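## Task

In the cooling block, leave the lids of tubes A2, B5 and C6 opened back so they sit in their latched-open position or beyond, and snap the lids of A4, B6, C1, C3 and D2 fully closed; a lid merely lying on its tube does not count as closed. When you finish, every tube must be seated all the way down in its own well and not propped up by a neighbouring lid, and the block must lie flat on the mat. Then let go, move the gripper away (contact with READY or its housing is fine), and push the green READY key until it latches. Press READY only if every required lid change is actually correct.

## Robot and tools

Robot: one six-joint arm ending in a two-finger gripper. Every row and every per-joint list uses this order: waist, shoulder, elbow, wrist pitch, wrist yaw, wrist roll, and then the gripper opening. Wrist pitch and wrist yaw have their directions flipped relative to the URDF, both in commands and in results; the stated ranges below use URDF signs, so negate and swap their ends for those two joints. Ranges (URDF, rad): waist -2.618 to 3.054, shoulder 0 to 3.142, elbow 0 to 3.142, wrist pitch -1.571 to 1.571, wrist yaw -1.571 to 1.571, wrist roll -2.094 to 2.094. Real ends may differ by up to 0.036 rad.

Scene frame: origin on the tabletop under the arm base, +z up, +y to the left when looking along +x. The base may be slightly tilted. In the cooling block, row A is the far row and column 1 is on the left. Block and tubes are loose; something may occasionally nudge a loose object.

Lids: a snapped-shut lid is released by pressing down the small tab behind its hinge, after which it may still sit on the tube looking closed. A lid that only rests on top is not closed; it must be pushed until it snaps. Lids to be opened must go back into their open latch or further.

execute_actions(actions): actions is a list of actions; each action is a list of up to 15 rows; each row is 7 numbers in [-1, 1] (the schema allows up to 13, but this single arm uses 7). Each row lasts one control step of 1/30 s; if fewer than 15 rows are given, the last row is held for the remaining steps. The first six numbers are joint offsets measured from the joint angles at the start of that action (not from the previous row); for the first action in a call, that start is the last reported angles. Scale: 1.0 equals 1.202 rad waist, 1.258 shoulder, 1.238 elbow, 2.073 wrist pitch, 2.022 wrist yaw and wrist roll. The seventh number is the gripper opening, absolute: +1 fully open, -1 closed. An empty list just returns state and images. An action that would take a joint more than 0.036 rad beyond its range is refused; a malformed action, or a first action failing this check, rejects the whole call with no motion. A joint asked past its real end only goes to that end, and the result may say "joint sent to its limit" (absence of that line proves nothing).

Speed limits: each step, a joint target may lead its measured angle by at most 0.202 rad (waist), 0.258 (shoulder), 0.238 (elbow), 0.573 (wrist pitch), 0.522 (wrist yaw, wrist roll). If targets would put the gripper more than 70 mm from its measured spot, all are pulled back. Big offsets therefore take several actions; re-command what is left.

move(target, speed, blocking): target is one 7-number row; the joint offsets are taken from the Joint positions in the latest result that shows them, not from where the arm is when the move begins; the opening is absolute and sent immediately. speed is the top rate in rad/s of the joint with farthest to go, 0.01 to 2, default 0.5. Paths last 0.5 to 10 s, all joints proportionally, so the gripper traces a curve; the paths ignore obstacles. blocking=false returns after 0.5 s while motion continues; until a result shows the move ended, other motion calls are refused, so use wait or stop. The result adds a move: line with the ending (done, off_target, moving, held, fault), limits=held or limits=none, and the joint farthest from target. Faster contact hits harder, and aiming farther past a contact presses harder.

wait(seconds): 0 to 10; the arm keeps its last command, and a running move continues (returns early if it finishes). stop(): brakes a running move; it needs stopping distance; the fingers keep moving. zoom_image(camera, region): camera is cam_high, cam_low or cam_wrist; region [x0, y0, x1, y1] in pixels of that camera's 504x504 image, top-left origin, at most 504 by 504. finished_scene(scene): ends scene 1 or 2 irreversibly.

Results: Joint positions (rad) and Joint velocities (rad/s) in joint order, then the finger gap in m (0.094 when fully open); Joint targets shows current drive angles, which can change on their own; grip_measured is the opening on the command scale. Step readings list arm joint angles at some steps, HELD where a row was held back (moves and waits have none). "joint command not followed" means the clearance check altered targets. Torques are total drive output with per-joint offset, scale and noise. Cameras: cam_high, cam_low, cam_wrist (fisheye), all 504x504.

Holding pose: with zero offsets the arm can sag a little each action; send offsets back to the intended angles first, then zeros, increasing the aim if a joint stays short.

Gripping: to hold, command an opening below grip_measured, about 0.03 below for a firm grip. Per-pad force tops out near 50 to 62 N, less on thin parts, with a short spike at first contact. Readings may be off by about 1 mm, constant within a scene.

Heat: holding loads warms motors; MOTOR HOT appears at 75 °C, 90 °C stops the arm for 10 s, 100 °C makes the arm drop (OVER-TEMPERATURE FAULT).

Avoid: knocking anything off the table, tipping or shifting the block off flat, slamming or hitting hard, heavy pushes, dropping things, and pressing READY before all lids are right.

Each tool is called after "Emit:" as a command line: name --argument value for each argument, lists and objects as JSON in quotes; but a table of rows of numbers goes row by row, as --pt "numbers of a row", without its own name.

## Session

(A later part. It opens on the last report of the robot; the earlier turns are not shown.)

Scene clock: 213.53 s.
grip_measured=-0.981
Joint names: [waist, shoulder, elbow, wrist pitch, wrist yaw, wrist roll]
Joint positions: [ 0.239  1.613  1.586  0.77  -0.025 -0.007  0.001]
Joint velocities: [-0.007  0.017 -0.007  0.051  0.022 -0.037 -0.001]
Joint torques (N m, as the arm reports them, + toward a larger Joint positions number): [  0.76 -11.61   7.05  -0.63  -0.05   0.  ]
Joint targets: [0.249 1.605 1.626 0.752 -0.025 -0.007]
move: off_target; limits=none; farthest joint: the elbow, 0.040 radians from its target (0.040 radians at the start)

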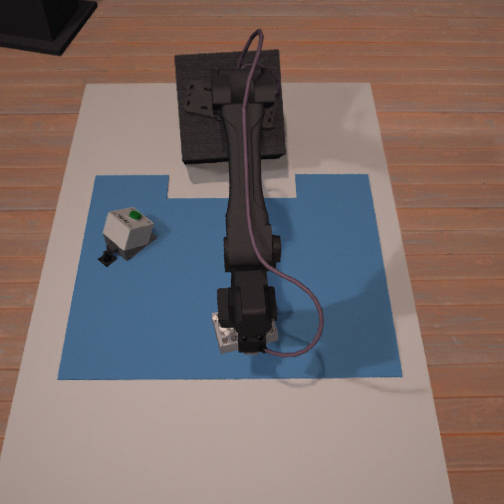

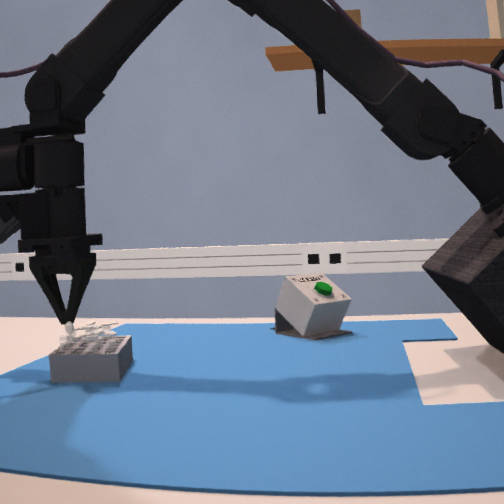

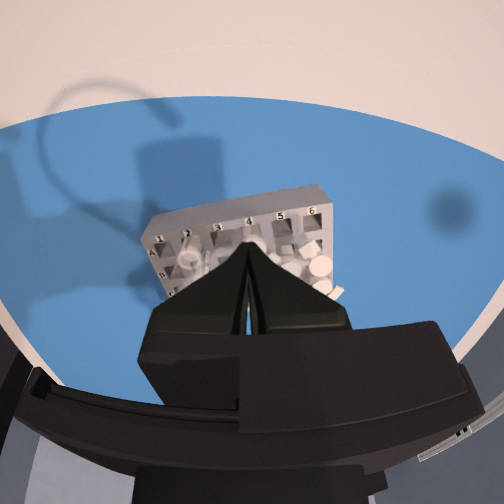

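Emit:
move --target '[0.004, 0.042, 0.01, -0.015, 0, 0, -1]' --speed 0.03

Emit:
zoom_image --camera "cam_wrist" --region '[140, 160, 340, 310]'

Emit:
zoom_image --camera "cam_low" --region '[35, 290, 135, 365]'

Scene clock: 220.83 s.
grip_measured=-0.981
Joint names: [waist, shoulder, elbow, wrist pitch, wrist yaw, wrist roll]
Joint positions: [ 0.239  1.631  1.586  0.768 -0.023 -0.007  0.001]
Joint velocities: [-0.002 -0.012  0.007  0.081 -0.007  0.051 -0.   ]
Joint torques (N m, as the arm reports them, + toward a larger Joint positions number): [ 0.32 -8.1   4.97 -0.72 -0.08 -0.01]
Joint targets: [0.244 1.666 1.598 0.739 -0.025 -0.007]
move: off_target; limits=none; farthest joint: the shoulder, 0.034 radians from its target (0.053 radians at the start)

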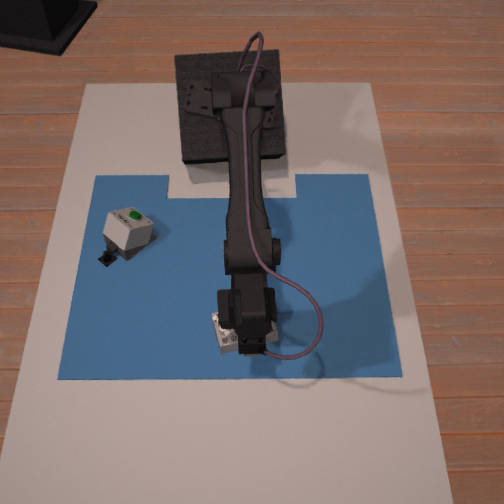

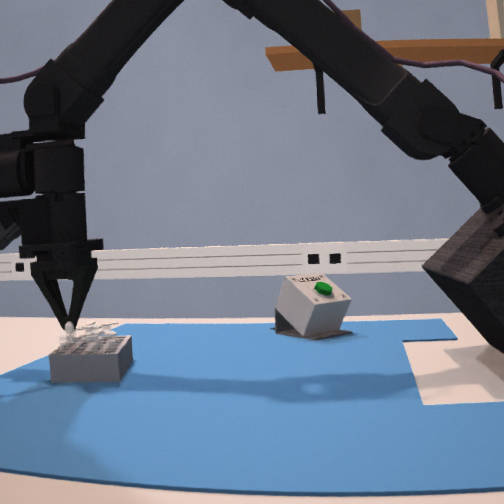

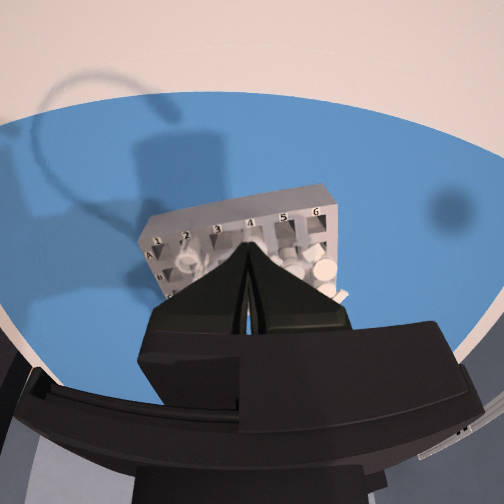

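Region (140, 160, 340, 310) of cam_wrist's 504x504 image, scaled by 2.520, with more detail than that image has; it fills the top 378 rows of this view, and the rest is white.

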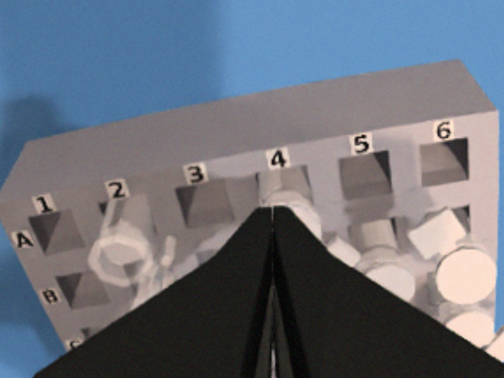

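Region (35, 290, 135, 365) of cam_low's 504x504 image, scaled by 5.040, with more detail than that image has; it fills the top 378 rows of this view, and the rest is white.

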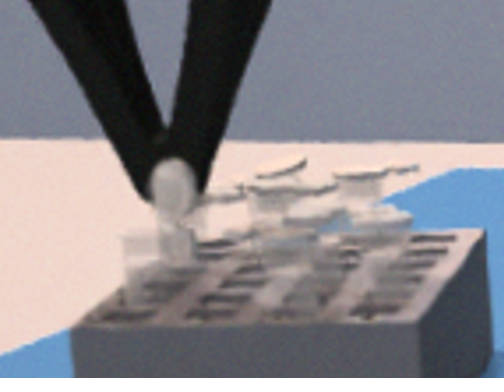

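Emit:
move --target '[0.0, -0.07, 0.012, 0.026, 0, 0, -1]' --speed 0.15

Scene clock: 239.20 s.
grip_measured=-0.981
Joint names: [waist, shoulder, elbow, wrist pitch, wrist yaw, wrist roll]
Joint positions: [ 0.239  1.573  1.586  0.816 -0.023 -0.007  0.001]
Joint velocities: [ 0.012  0.002 -0.002 -0.095  0.022  0.066  0.   ]
Joint torques (N m, as the arm reports them, + toward a larger Joint positions number): [ -0.13 -13.15   5.26  -0.4   -0.06  -0.01]
Joint targets: [0.239 1.543 1.601 0.821 -0.023 -0.007]
move: off_target; limits=none; farthest joint: the shoulder, 0.030 radians from its target (0.089 radians at the start)

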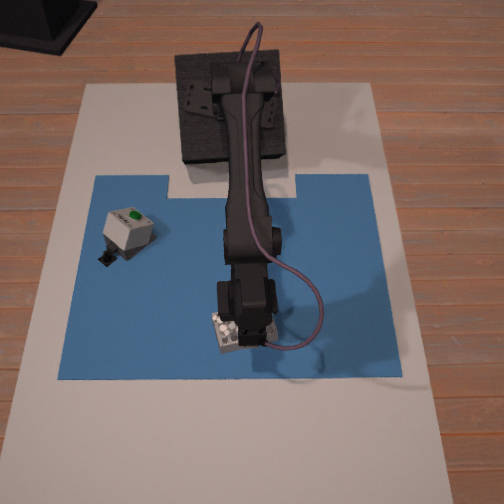

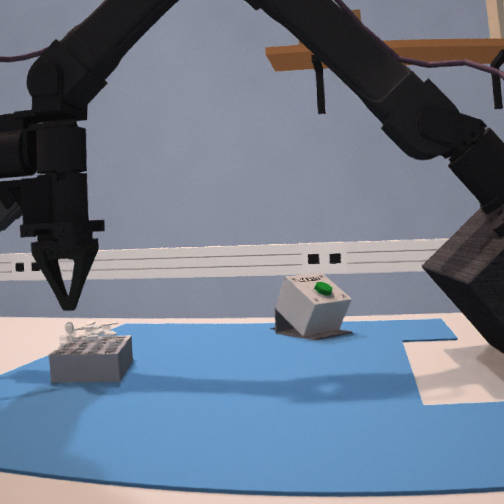

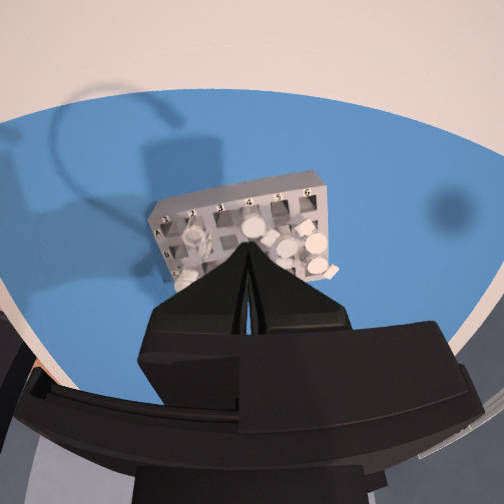

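Emit:
move --target '[-0.093, -0.0795, -0.1155, -0.0704, 0, 0, -1]' --speed 0.2

Emit:
zoom_image --camera "cam_wrist" --region '[140, 160, 340, 310]'

Scene clock: 244.40 s.
grip_measured=-0.981
Joint names: [waist, shoulder, elbow, wrist pitch, wrist yaw, wrist roll]
Joint positions: [ 0.138  1.506  1.451  0.689 -0.023 -0.007  0.001]
Joint velocities: [-0.007  0.007 -0.032  0.066 -0.022 -0.051  0.001]
Joint torques (N m, as the arm reports them, + toward a larger Joint positions number): [ -1.62 -12.99   3.57  -0.75  -0.09  -0.01]
Joint targets: [0.127 1.472 1.443 0.670 -0.023 -0.007]
move: off_target; limits=none; farthest joint: the shoulder, 0.033 radians from its target (0.100 radians at the start)

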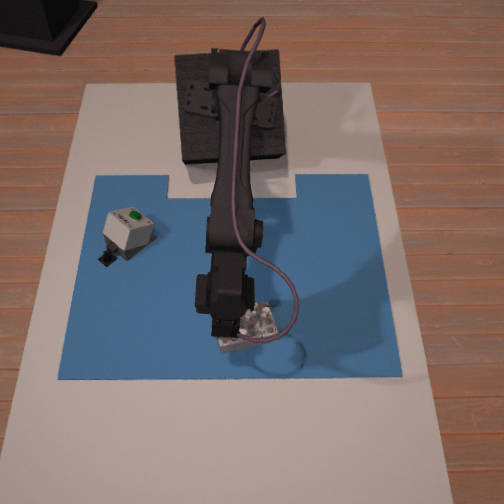

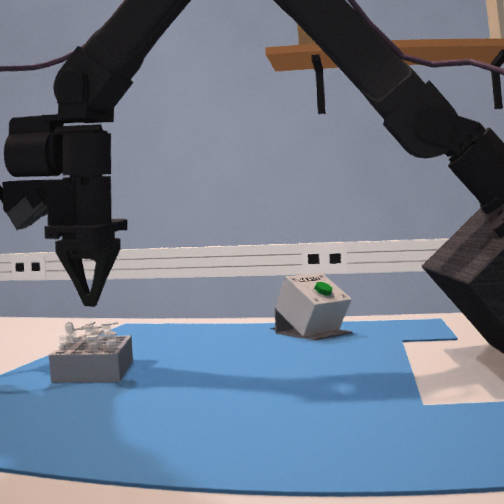

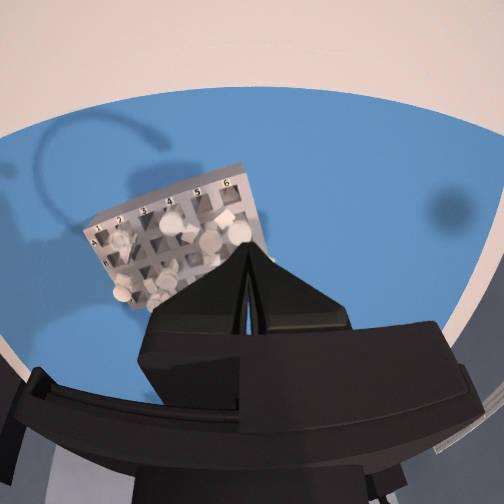

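Region (140, 160, 340, 310) of cam_wrist's 504x504 image, scaled by 2.520, with more detail than that image has; it fills the top 378 rows of this view, and the rest is white.

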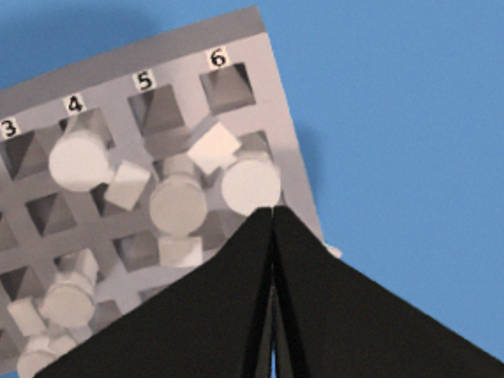

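Emit:
move --target '[0.0116, 0.0215, 0.009, -0.0285, 0, 0, -1]' --speed 0.06

Emit:
zoom_image --camera "cam_wrist" --region '[140, 160, 340, 310]'

Emit:
zoom_image --camera "cam_low" --region '[45, 290, 145, 365]'

Scene clock: 253.07 s.
grip_measured=-0.981
Joint names: [waist, shoulder, elbow, wrist pitch, wrist yaw, wrist roll]
Joint positions: [ 0.145  1.54   1.451  0.65  -0.023 -0.007  0.001]
Joint velocities: [-0.012 -0.007 -0.012  0.066  0.007  0.022  0.001]
Joint torques (N m, as the arm reports them, + toward a larger Joint positions number): [  0.05 -10.89   4.85  -0.77  -0.08  -0.01]
Joint targets: [0.152 1.533 1.462 0.630 -0.023 -0.007]
move: done; limits=none; farthest joint: the wrist pitch, 0.020 radians from its target (0.059 radians at the start)

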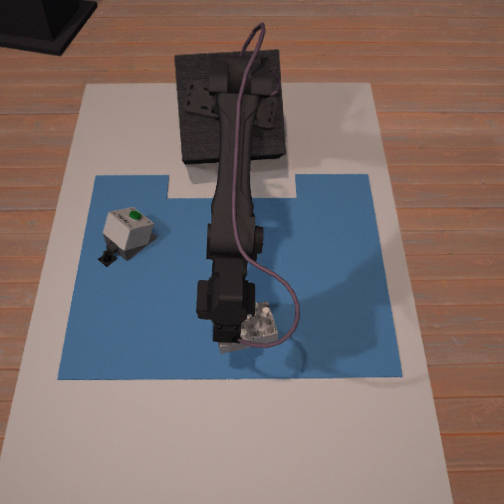

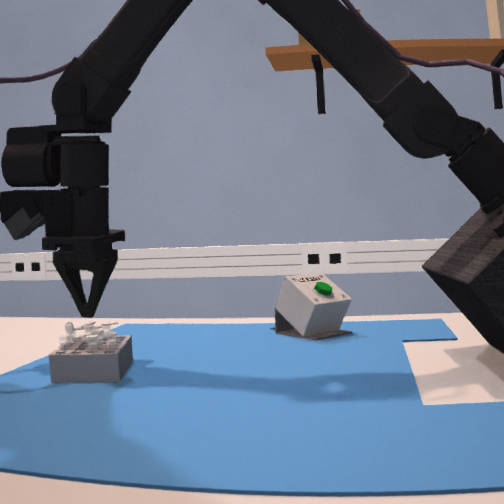

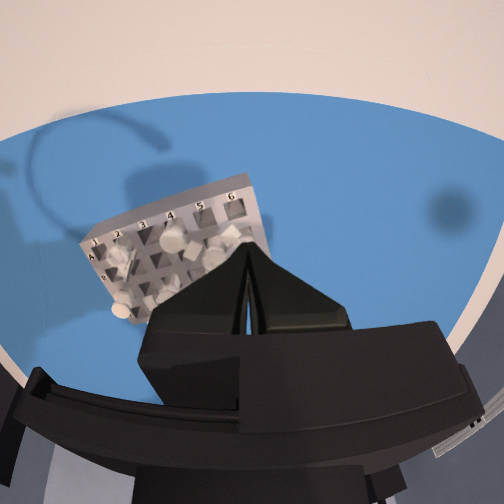

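Region (140, 160, 340, 310) of cam_wrist's 504x504 image, scaled by 2.520, with more detail than that image has; it fills the top 378 rows of this view, and the rest is white.

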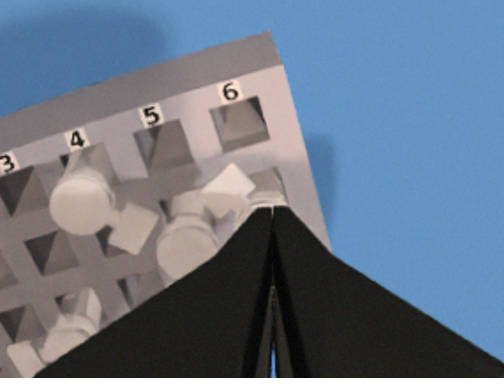

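Region (45, 290, 145, 365) of cam_low's 504x504 image, scaled by 5.040, with more detail than that image has; it fills the top 378 rows of this view, and the rest is white.

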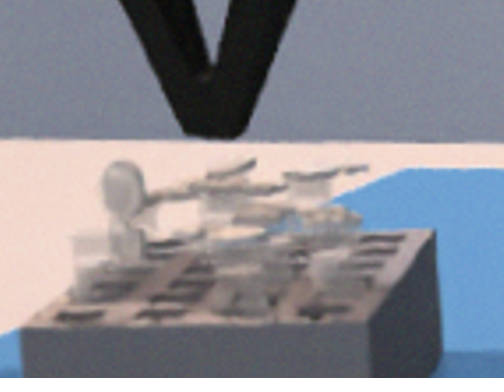

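Emit:
move --target '[0.0, 0.051, 0.006, -0.005, 0, 0, -1]' --speed 0.03

Emit:
zoom_image --camera "cam_wrist" --region '[140, 160, 340, 310]'

Emit:
zoom_image --camera "cam_low" --region '[45, 290, 145, 365]'

Scene clock: 260.27 s.
grip_measured=-0.981
Joint names: [waist, shoulder, elbow, wrist pitch, wrist yaw, wrist roll]
Joint positions: [ 0.145  1.564  1.451  0.65  -0.023 -0.007  0.001]
Joint velocities: [0.002 0.007 0.002 0.11  0.037 0.007 0.   ]
Joint torques (N m, as the arm reports them, + toward a larger Joint positions number): [-0.66 -7.19  4.47 -0.64 -0.09 -0.01]
Joint targets: [0.145 1.604 1.458 0.639 -0.023 -0.007]
move: off_target; limits=none; farthest joint: the shoulder, 0.040 radians from its target (0.065 radians at the start)

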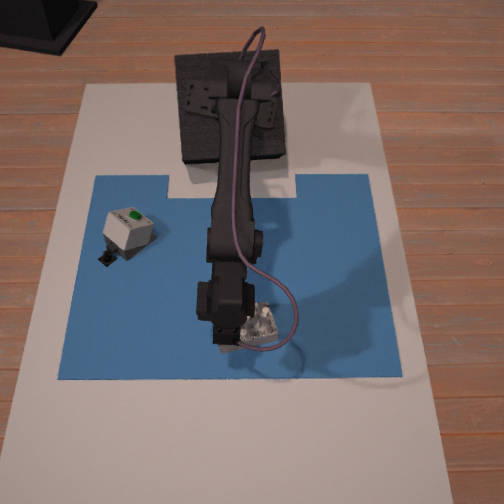

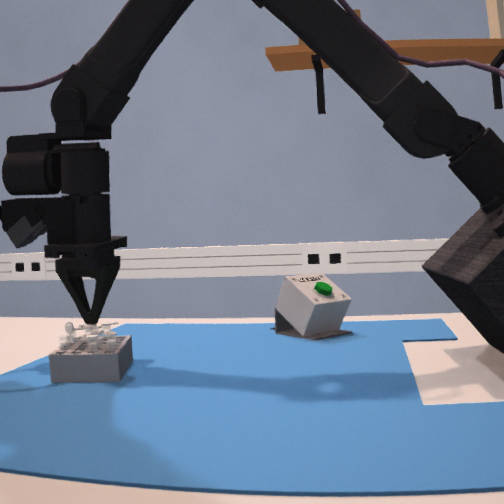

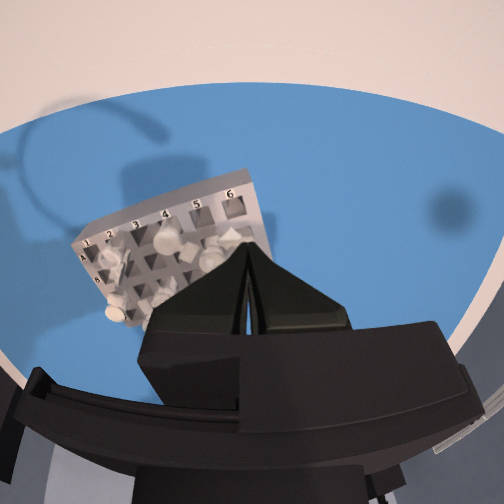

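Region (140, 160, 340, 310) of cam_wrist's 504x504 image, scaled by 2.520, with more detail than that image has; it fills the top 378 rows of this view, and the rest is white.

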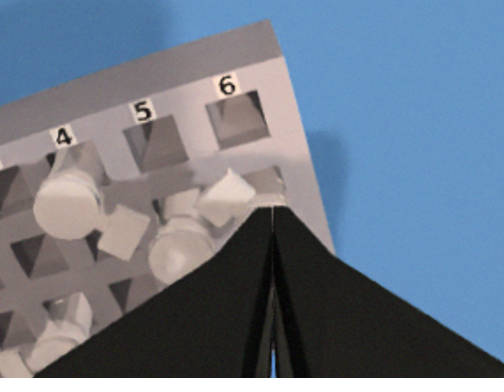

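Region (45, 290, 145, 365) of cam_low's 504x504 image, scaled by 5.040, with more detail than that image has; it fills the top 378 rows of this view, and the rest is white.

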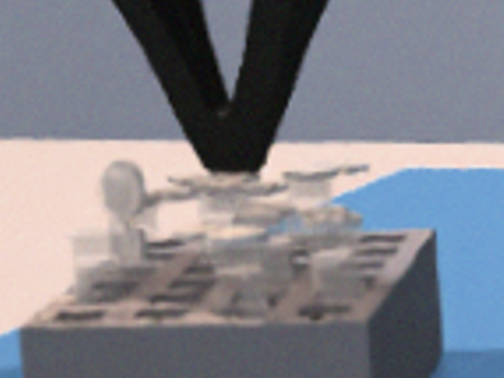

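Emit:
move --target '[0.0, -0.062, 0.012, 0.024, 0, 0, -1]' --speed 0.15

Emit:
zoom_image --camera "cam_low" --region '[45, 290, 145, 365]'

Scene clock: 267.83 s.
grip_measured=-0.981
Joint names: [waist, shoulder, elbow, wrist pitch, wrist yaw, wrist roll]
Joint positions: [ 0.145  1.516  1.451  0.695 -0.023 -0.007  0.001]
Joint velocities: [-0.012 -0.007 -0.002  0.007  0.081 -0.051 -0.001]
Joint torques (N m, as the arm reports them, + toward a larger Joint positions number): [ -0.61 -12.7    5.12  -0.5   -0.09  -0.01]
Joint targets: [0.145 1.487 1.465 0.700 -0.023 -0.007]
move: off_target; limits=none; farthest joint: the shoulder, 0.030 radians from its target (0.078 radians at the start)

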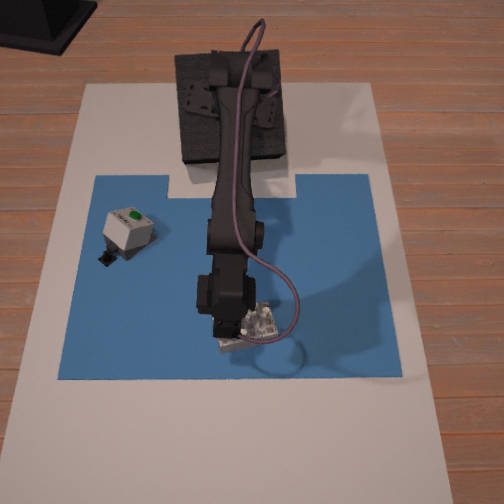

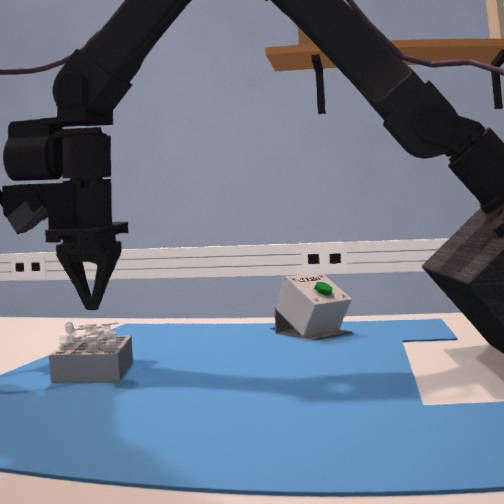

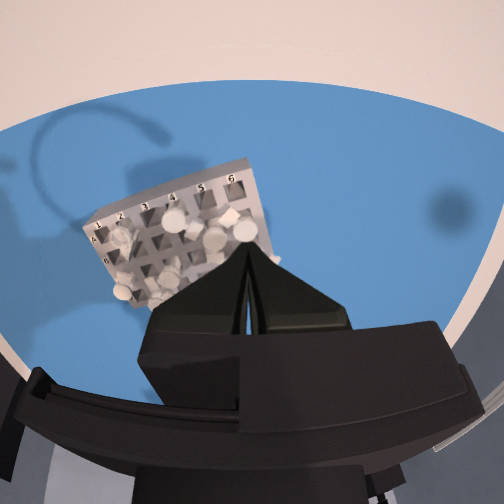

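Region (45, 290, 145, 365) of cam_low's 504x504 image, scaled by 5.040, with more detail than that image has; it fills the top 378 rows of this view, and the rest is white.

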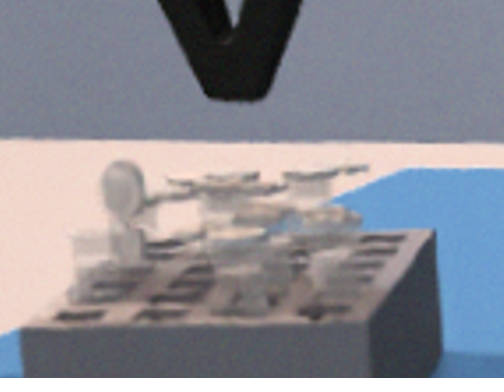

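Emit:
move --target '[-0.0557, -0.0676, -0.0808, -0.0169, 0, -0.59, -1]' --speed 0.8

Emit:
zoom_image --camera "cam_wrist" --region '[140, 130, 340, 280]'

Scene clock: 280.73 s.
grip_measured=-0.981
Joint names: [waist, shoulder, elbow, wrist pitch, wrist yaw, wrist roll]
Joint positions: [ 0.091  1.463  1.359  0.673 -0.023 -1.194  0.001]
Joint velocities: [-0.012  0.012  0.007  0.022 -0.007 -0.022  0.001]
Joint torques (N m, as the arm reports them, + toward a larger Joint positions number): [ -2.05 -12.43   3.3   -0.64  -0.1   -0.07]
Joint targets: [0.078 1.430 1.350 0.660 -0.023 -1.199]
move: off_target; limits=none; farthest joint: the shoulder, 0.032 radians from its target (0.085 radians at the start)

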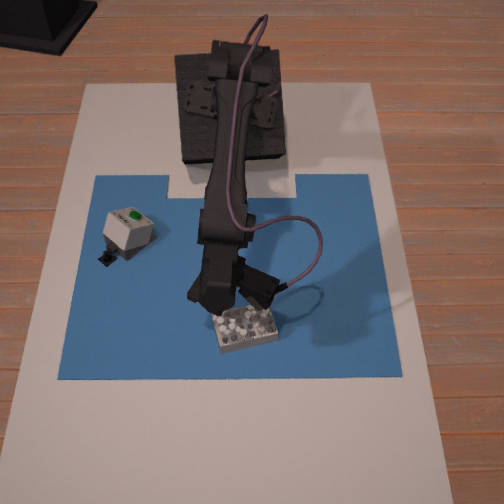

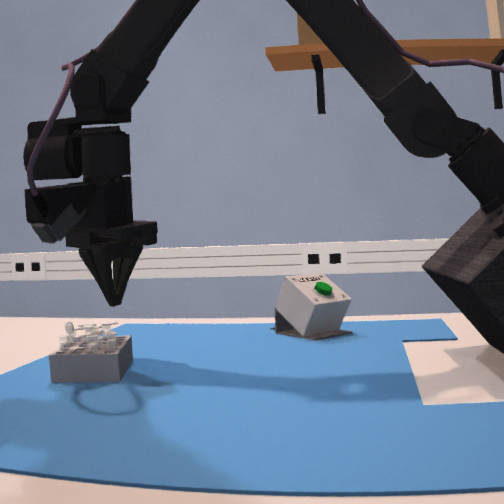

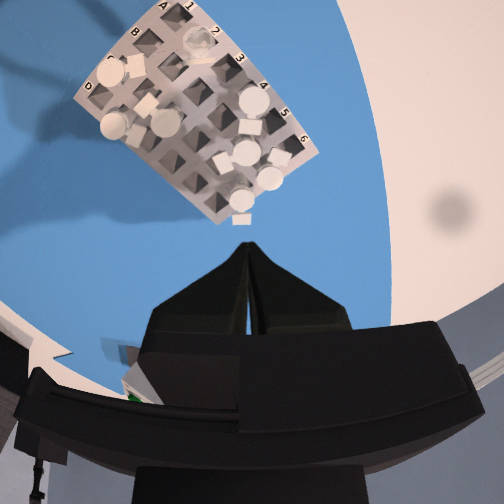

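Region (140, 130, 340, 280) of cam_wrist's 504x504 image, scaled by 2.520, with more detail than that image has; it fills the top 378 rows of this view, and the rest is white.

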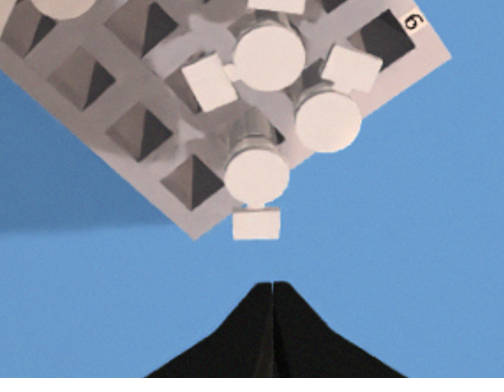

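Emit:
move --target '[0.010, 0.0207, 0.0097, -0.0169, 0, 0, -1]' --speed 0.05

Emit:
zoom_image --camera "cam_wrist" --region '[180, 170, 320, 275]'

Emit:
zoom_image --camera "cam_low" --region '[60, 290, 160, 365]'

Scene clock: 289.13 s.
grip_measured=-0.981
Joint names: [waist, shoulder, elbow, wrist pitch, wrist yaw, wrist roll]
Joint positions: [ 0.091  1.495  1.359  0.651 -0.023 -1.195  0.001]
Joint velocities: [ 0.002 -0.002 -0.002  0.066  0.051  0.007  0.001]
Joint torques (N m, as the arm reports them, + toward a larger Joint positions number): [  0.24 -10.23   4.76  -0.6   -0.1    0.  ]
Joint targets: [0.103 1.490 1.371 0.638 -0.023 -1.194]
move: done; limits=none; farthest joint: the wrist pitch, 0.013 radians from its target (0.035 radians at the start)

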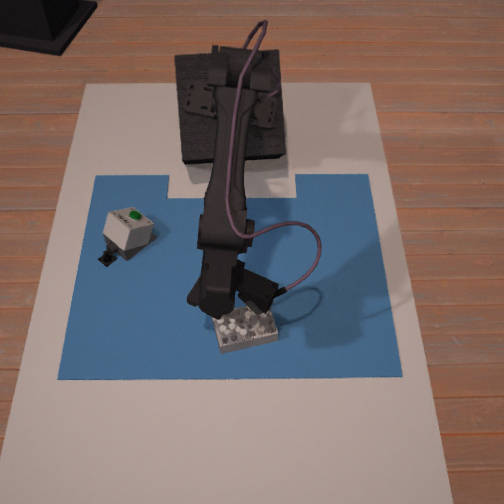

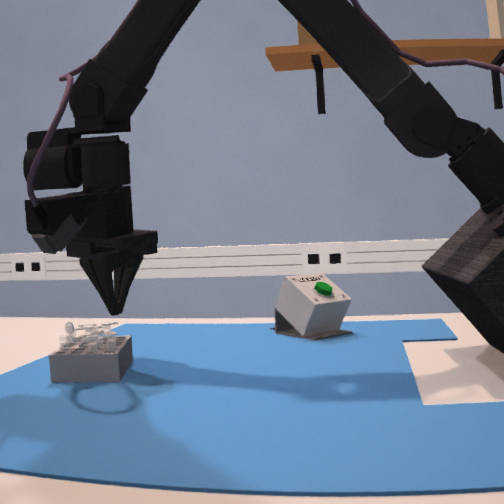

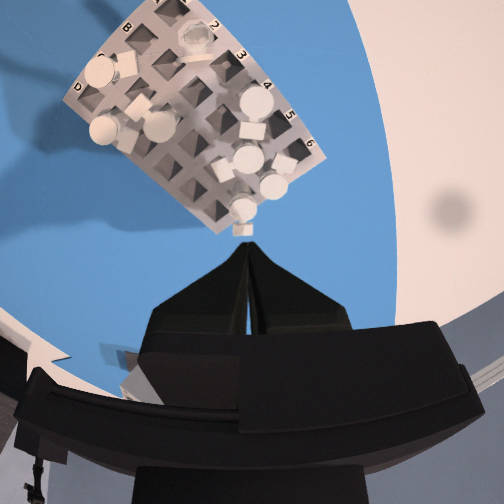

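Region (180, 170, 320, 275) of cam_wrist's 504x504 image, scaled by 3.600, with more detail than that image has; it fills the top 378 rows of this view, and the rest is white.

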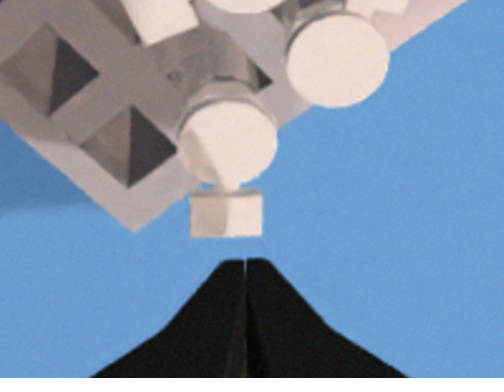

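Region (60, 290, 160, 365) of cam_low's 504x504 image, scaled by 5.040, with more detail than that image has; it fills the top 378 rows of this view, and the rest is white.

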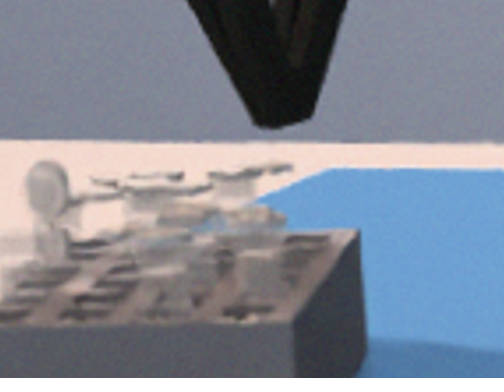

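Emit:
move --target '[0.004, 0.0088, 0.0097, -0.003, 0.0084, 0, -1]' --speed 0.03

Emit:
zoom_image --camera "cam_wrist" --region '[180, 170, 320, 275]'

Emit:
zoom_image --camera "cam_low" --region '[60, 290, 160, 365]'

Scene clock: 296.40 s.
grip_measured=-0.981
Joint names: [waist, shoulder, elbow, wrist pitch, wrist yaw, wrist roll]
Joint positions: [ 0.091  1.509  1.359  0.65  -0.021 -1.195  0.001]
Joint velocities: [-0.017  0.012 -0.012 -0.037  0.051 -0.066  0.001]
Joint torques (N m, as the arm reports them, + toward a larger Joint positions number): [ -0.41 -10.2    4.67  -0.54   0.02  -0.01]
Joint targets: [0.096 1.505 1.371 0.645 -0.006 -1.195]
move: done; limits=none; farthest joint: the wrist yaw, 0.015 radians from its target (0.017 radians at the start)

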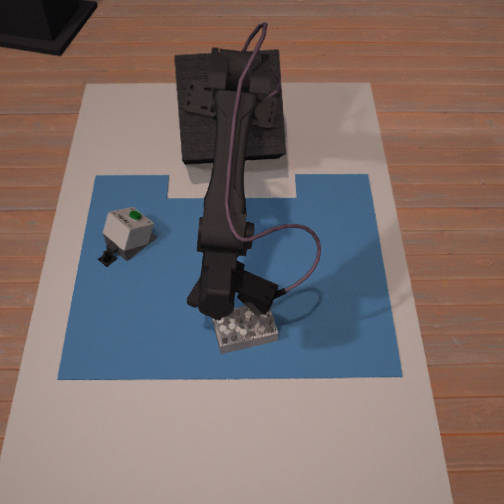

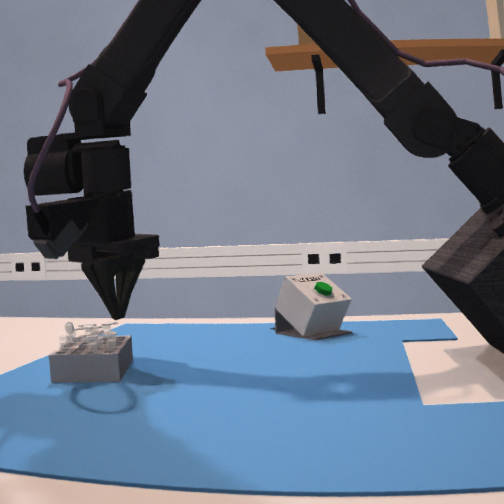

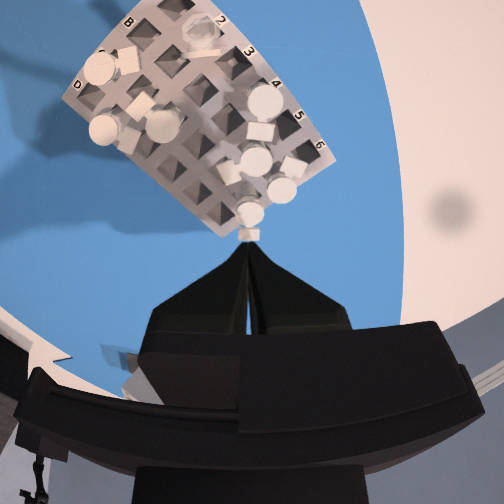

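Region (180, 170, 320, 275) of cam_wrist's 504x504 image, scaled by 3.600, with more detail than that image has; it fills the top 378 rows of this view, and the rest is white.

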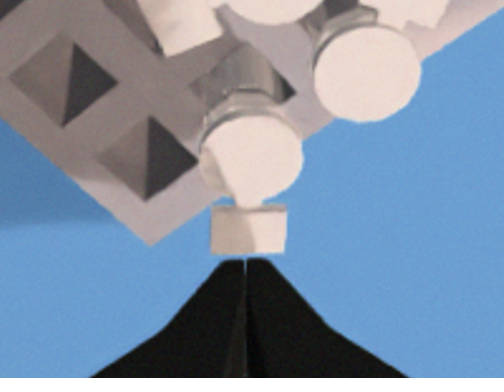

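Region (60, 290, 160, 365) of cam_low's 504x504 image, scaled by 5.040, with more detail than that image has; it fills the top 378 rows of this view, and the rest is white.

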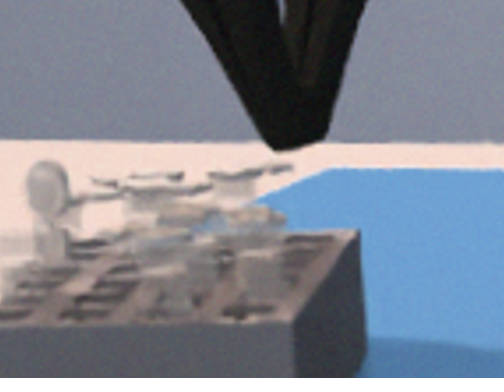

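Emit:
move --target '[0.004, -0.01, 0.0097, -0.011, 0.0104, 0, -1]' --speed 0.03

Emit:
zoom_image --camera "cam_wrist" --region '[180, 170, 320, 275]'

Scene clock: 301.40 s.
grip_measured=-0.981
Joint names: [waist, shoulder, elbow, wrist pitch, wrist yaw, wrist roll]
Joint positions: [ 0.091  1.509  1.359  0.64  -0.015 -1.195  0.001]
Joint velocities: [ 0.002  0.002 -0.022  0.022  0.022  0.051 -0.   ]
Joint torques (N m, as the arm reports them, + toward a larger Joint positions number): [ -0.43 -10.89   4.69  -0.61   0.05   0.  ]
Joint targets: [0.096 1.497 1.371 0.627 0.000 -1.195]
move: done; limits=none; farthest joint: the wrist yaw, 0.015 radians from its target (0.020 radians at the start)

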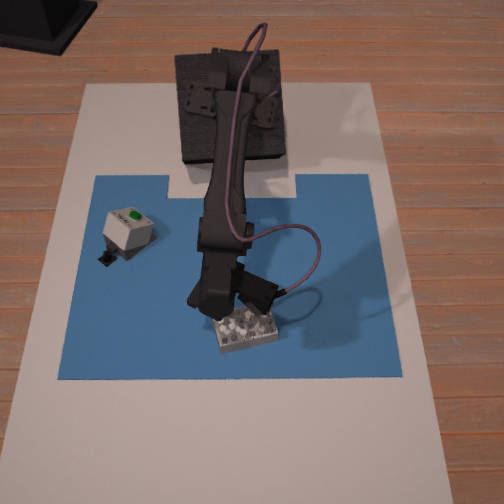

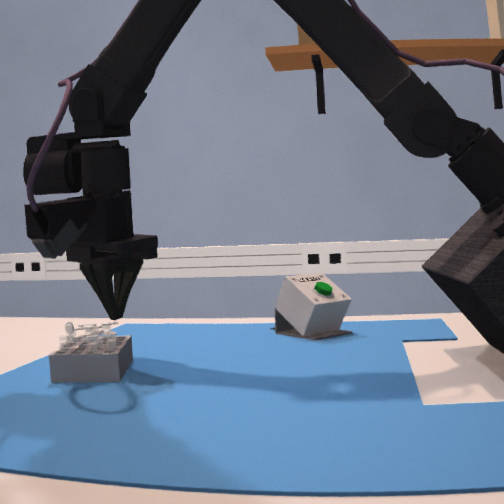

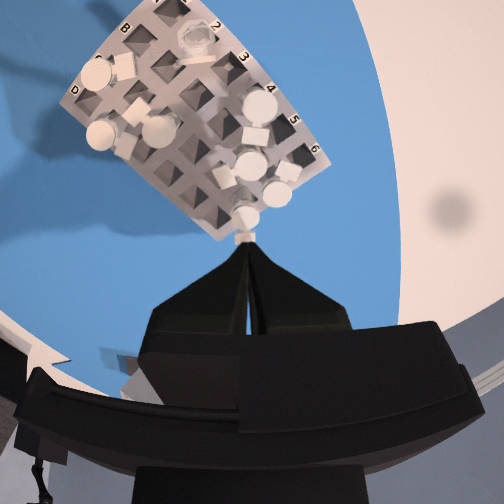

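Region (180, 170, 320, 275) of cam_wrist's 504x504 image, scaled by 3.600, with more detail than that image has; it fills the top 378 rows of this view, and the rest is white.

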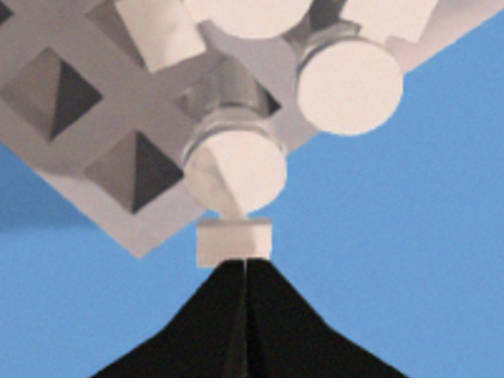

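Emit:
move --target '[0.004, 0.022, 0.006, -0.004, 0.006, 0, -1]' --speed 0.02

Emit:
zoom_image --camera "cam_wrist" --region '[180, 170, 320, 275]'

Emit:
zoom_image --camera "cam_low" --region '[60, 290, 160, 365]'

Scene clock: 317.07 s.
grip_measured=-0.981
Joint names: [waist, shoulder, elbow, wrist pitch, wrist yaw, wrist roll]
Joint positions: [ 0.091  1.519  1.359  0.64  -0.015 -1.195  0.001]
Joint velocities: [-0.017 -0.012 -0.017  0.051  0.007  0.051  0.   ]
Joint torques (N m, as the arm reports them, + toward a larger Joint positions number): [-0.42 -8.37  4.34 -0.57  0.01  0.  ]
Joint targets: [0.096 1.537 1.367 0.632 -0.002 -1.195]
move: done; limits=none; farthest joint: the shoulder, 0.018 radians from its target (0.027 radians at the start)

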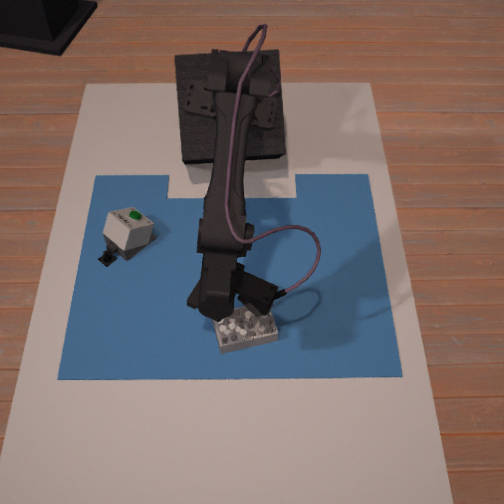

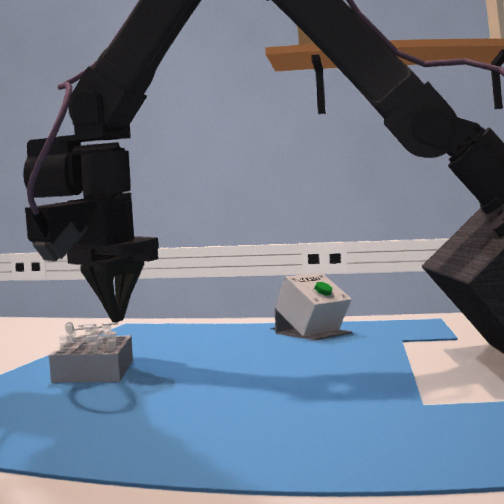

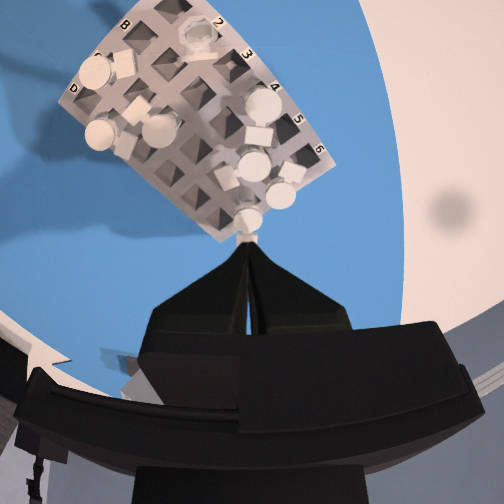

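Region (180, 170, 320, 275) of cam_wrist's 504x504 image, scaled by 3.600, with more detail than that image has; it fills the top 378 rows of this view, and the rest is white.

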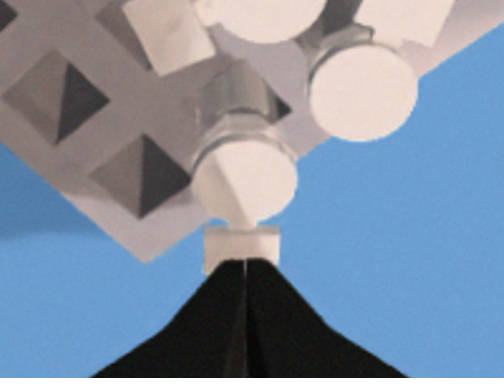

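Region (60, 290, 160, 365) of cam_low's 504x504 image, scaled by 5.040, with more detail than that image has; it fills the top 378 rows of this view, and the rest is white.

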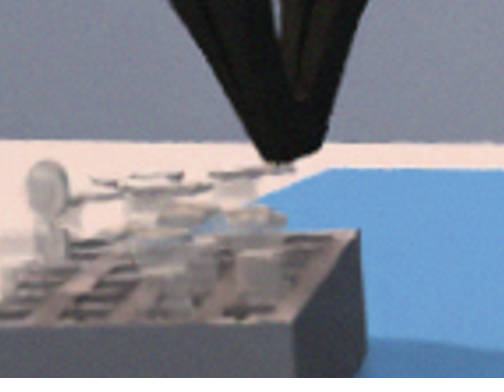

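Emit:
execute_actions --actions '[[[0.004,0.017,0.006,-0.004,0.006,0,-1],[0.004,0.021,0.006,-0.004,0.006,0,-1],[0.004,0.025,0.006,-0.004,0.006,0,-1],[0.004,0.029,0.006,-0.004,0.006,0,-1],[0.004,0.033,0.006,-0.004,0.006,0,-1],[0.004,0.036,0.006,-0.004,0.006,0,-1],[0.004,0.039,0.006,-0.004,0.006,0,-1],[0.004,0.042,0.006,-0.004,0.006,0,-1],[0.004,0.044,0.006,-0.004,0.006,0,-1],[0.004,0.046,0.006,-0.004,0.006,0,-1],[0.004,0.048,0.006,-0.004,0.006,0,-1],[0.004,0.048,0.006,-0.004,0.006,0,-1],[0.004,0.03,0.006,-0.004,0.006,0,-1],[0.004,0.018,0.006,-0.004,0.006,0,-1],[0.004,0.018,0.006,-0.004,0.006,0,-1]]]'

Scene clock: 324.97 s.
grip_measured=-0.981
Joint names: [waist, shoulder, elbow, wrist pitch, wrist yaw, wrist roll]
Joint positions: [ 0.091  1.523  1.359  0.64  -0.017 -1.195  0.001]
Joint velocities: [-0.017 -0.012  0.012 -0.051 -0.051  0.022 -0.001]
Joint torques (N m, as the arm reports them, + toward a larger Joint positions number): [-0.4  -8.45  4.27 -0.56  0.   -0.01]
Joint targets: [0.096 1.541 1.367 0.632 -0.003 -1.195]
Step readings (joint positions):
0: [0.091 1.519 1.359 0.640 -0.015 -1.195]
1: [0.091 1.519 1.359 0.640 -0.015 -1.195]
2: [0.091 1.520 1.359 0.640 -0.015 -1.195]
4: [0.091 1.521 1.359 0.640 -0.015 -1.195]
8: [0.091 1.524 1.359 0.640 -0.016 -1.195]
15: Joint positions above

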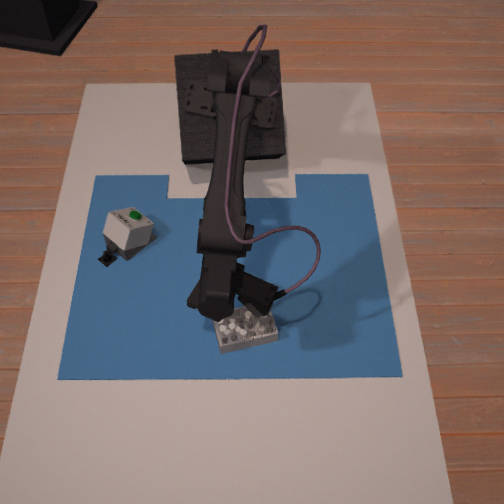

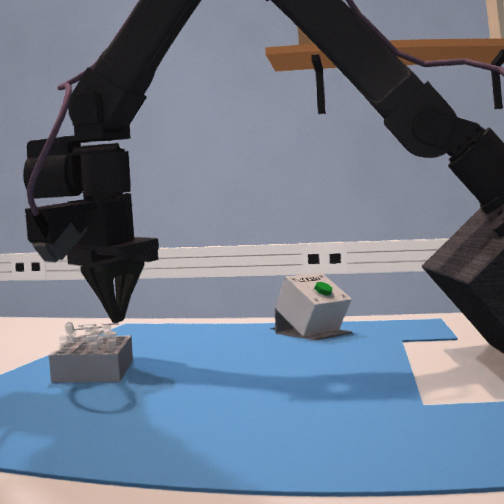

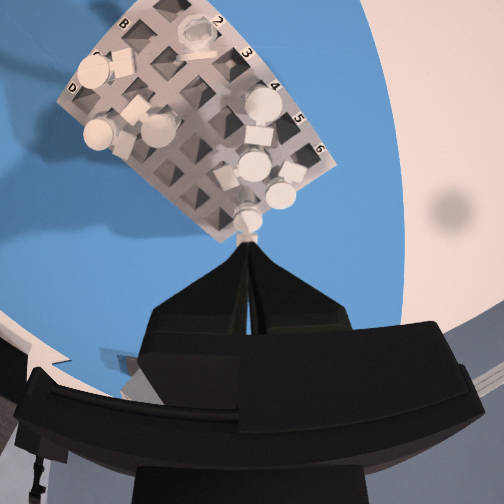

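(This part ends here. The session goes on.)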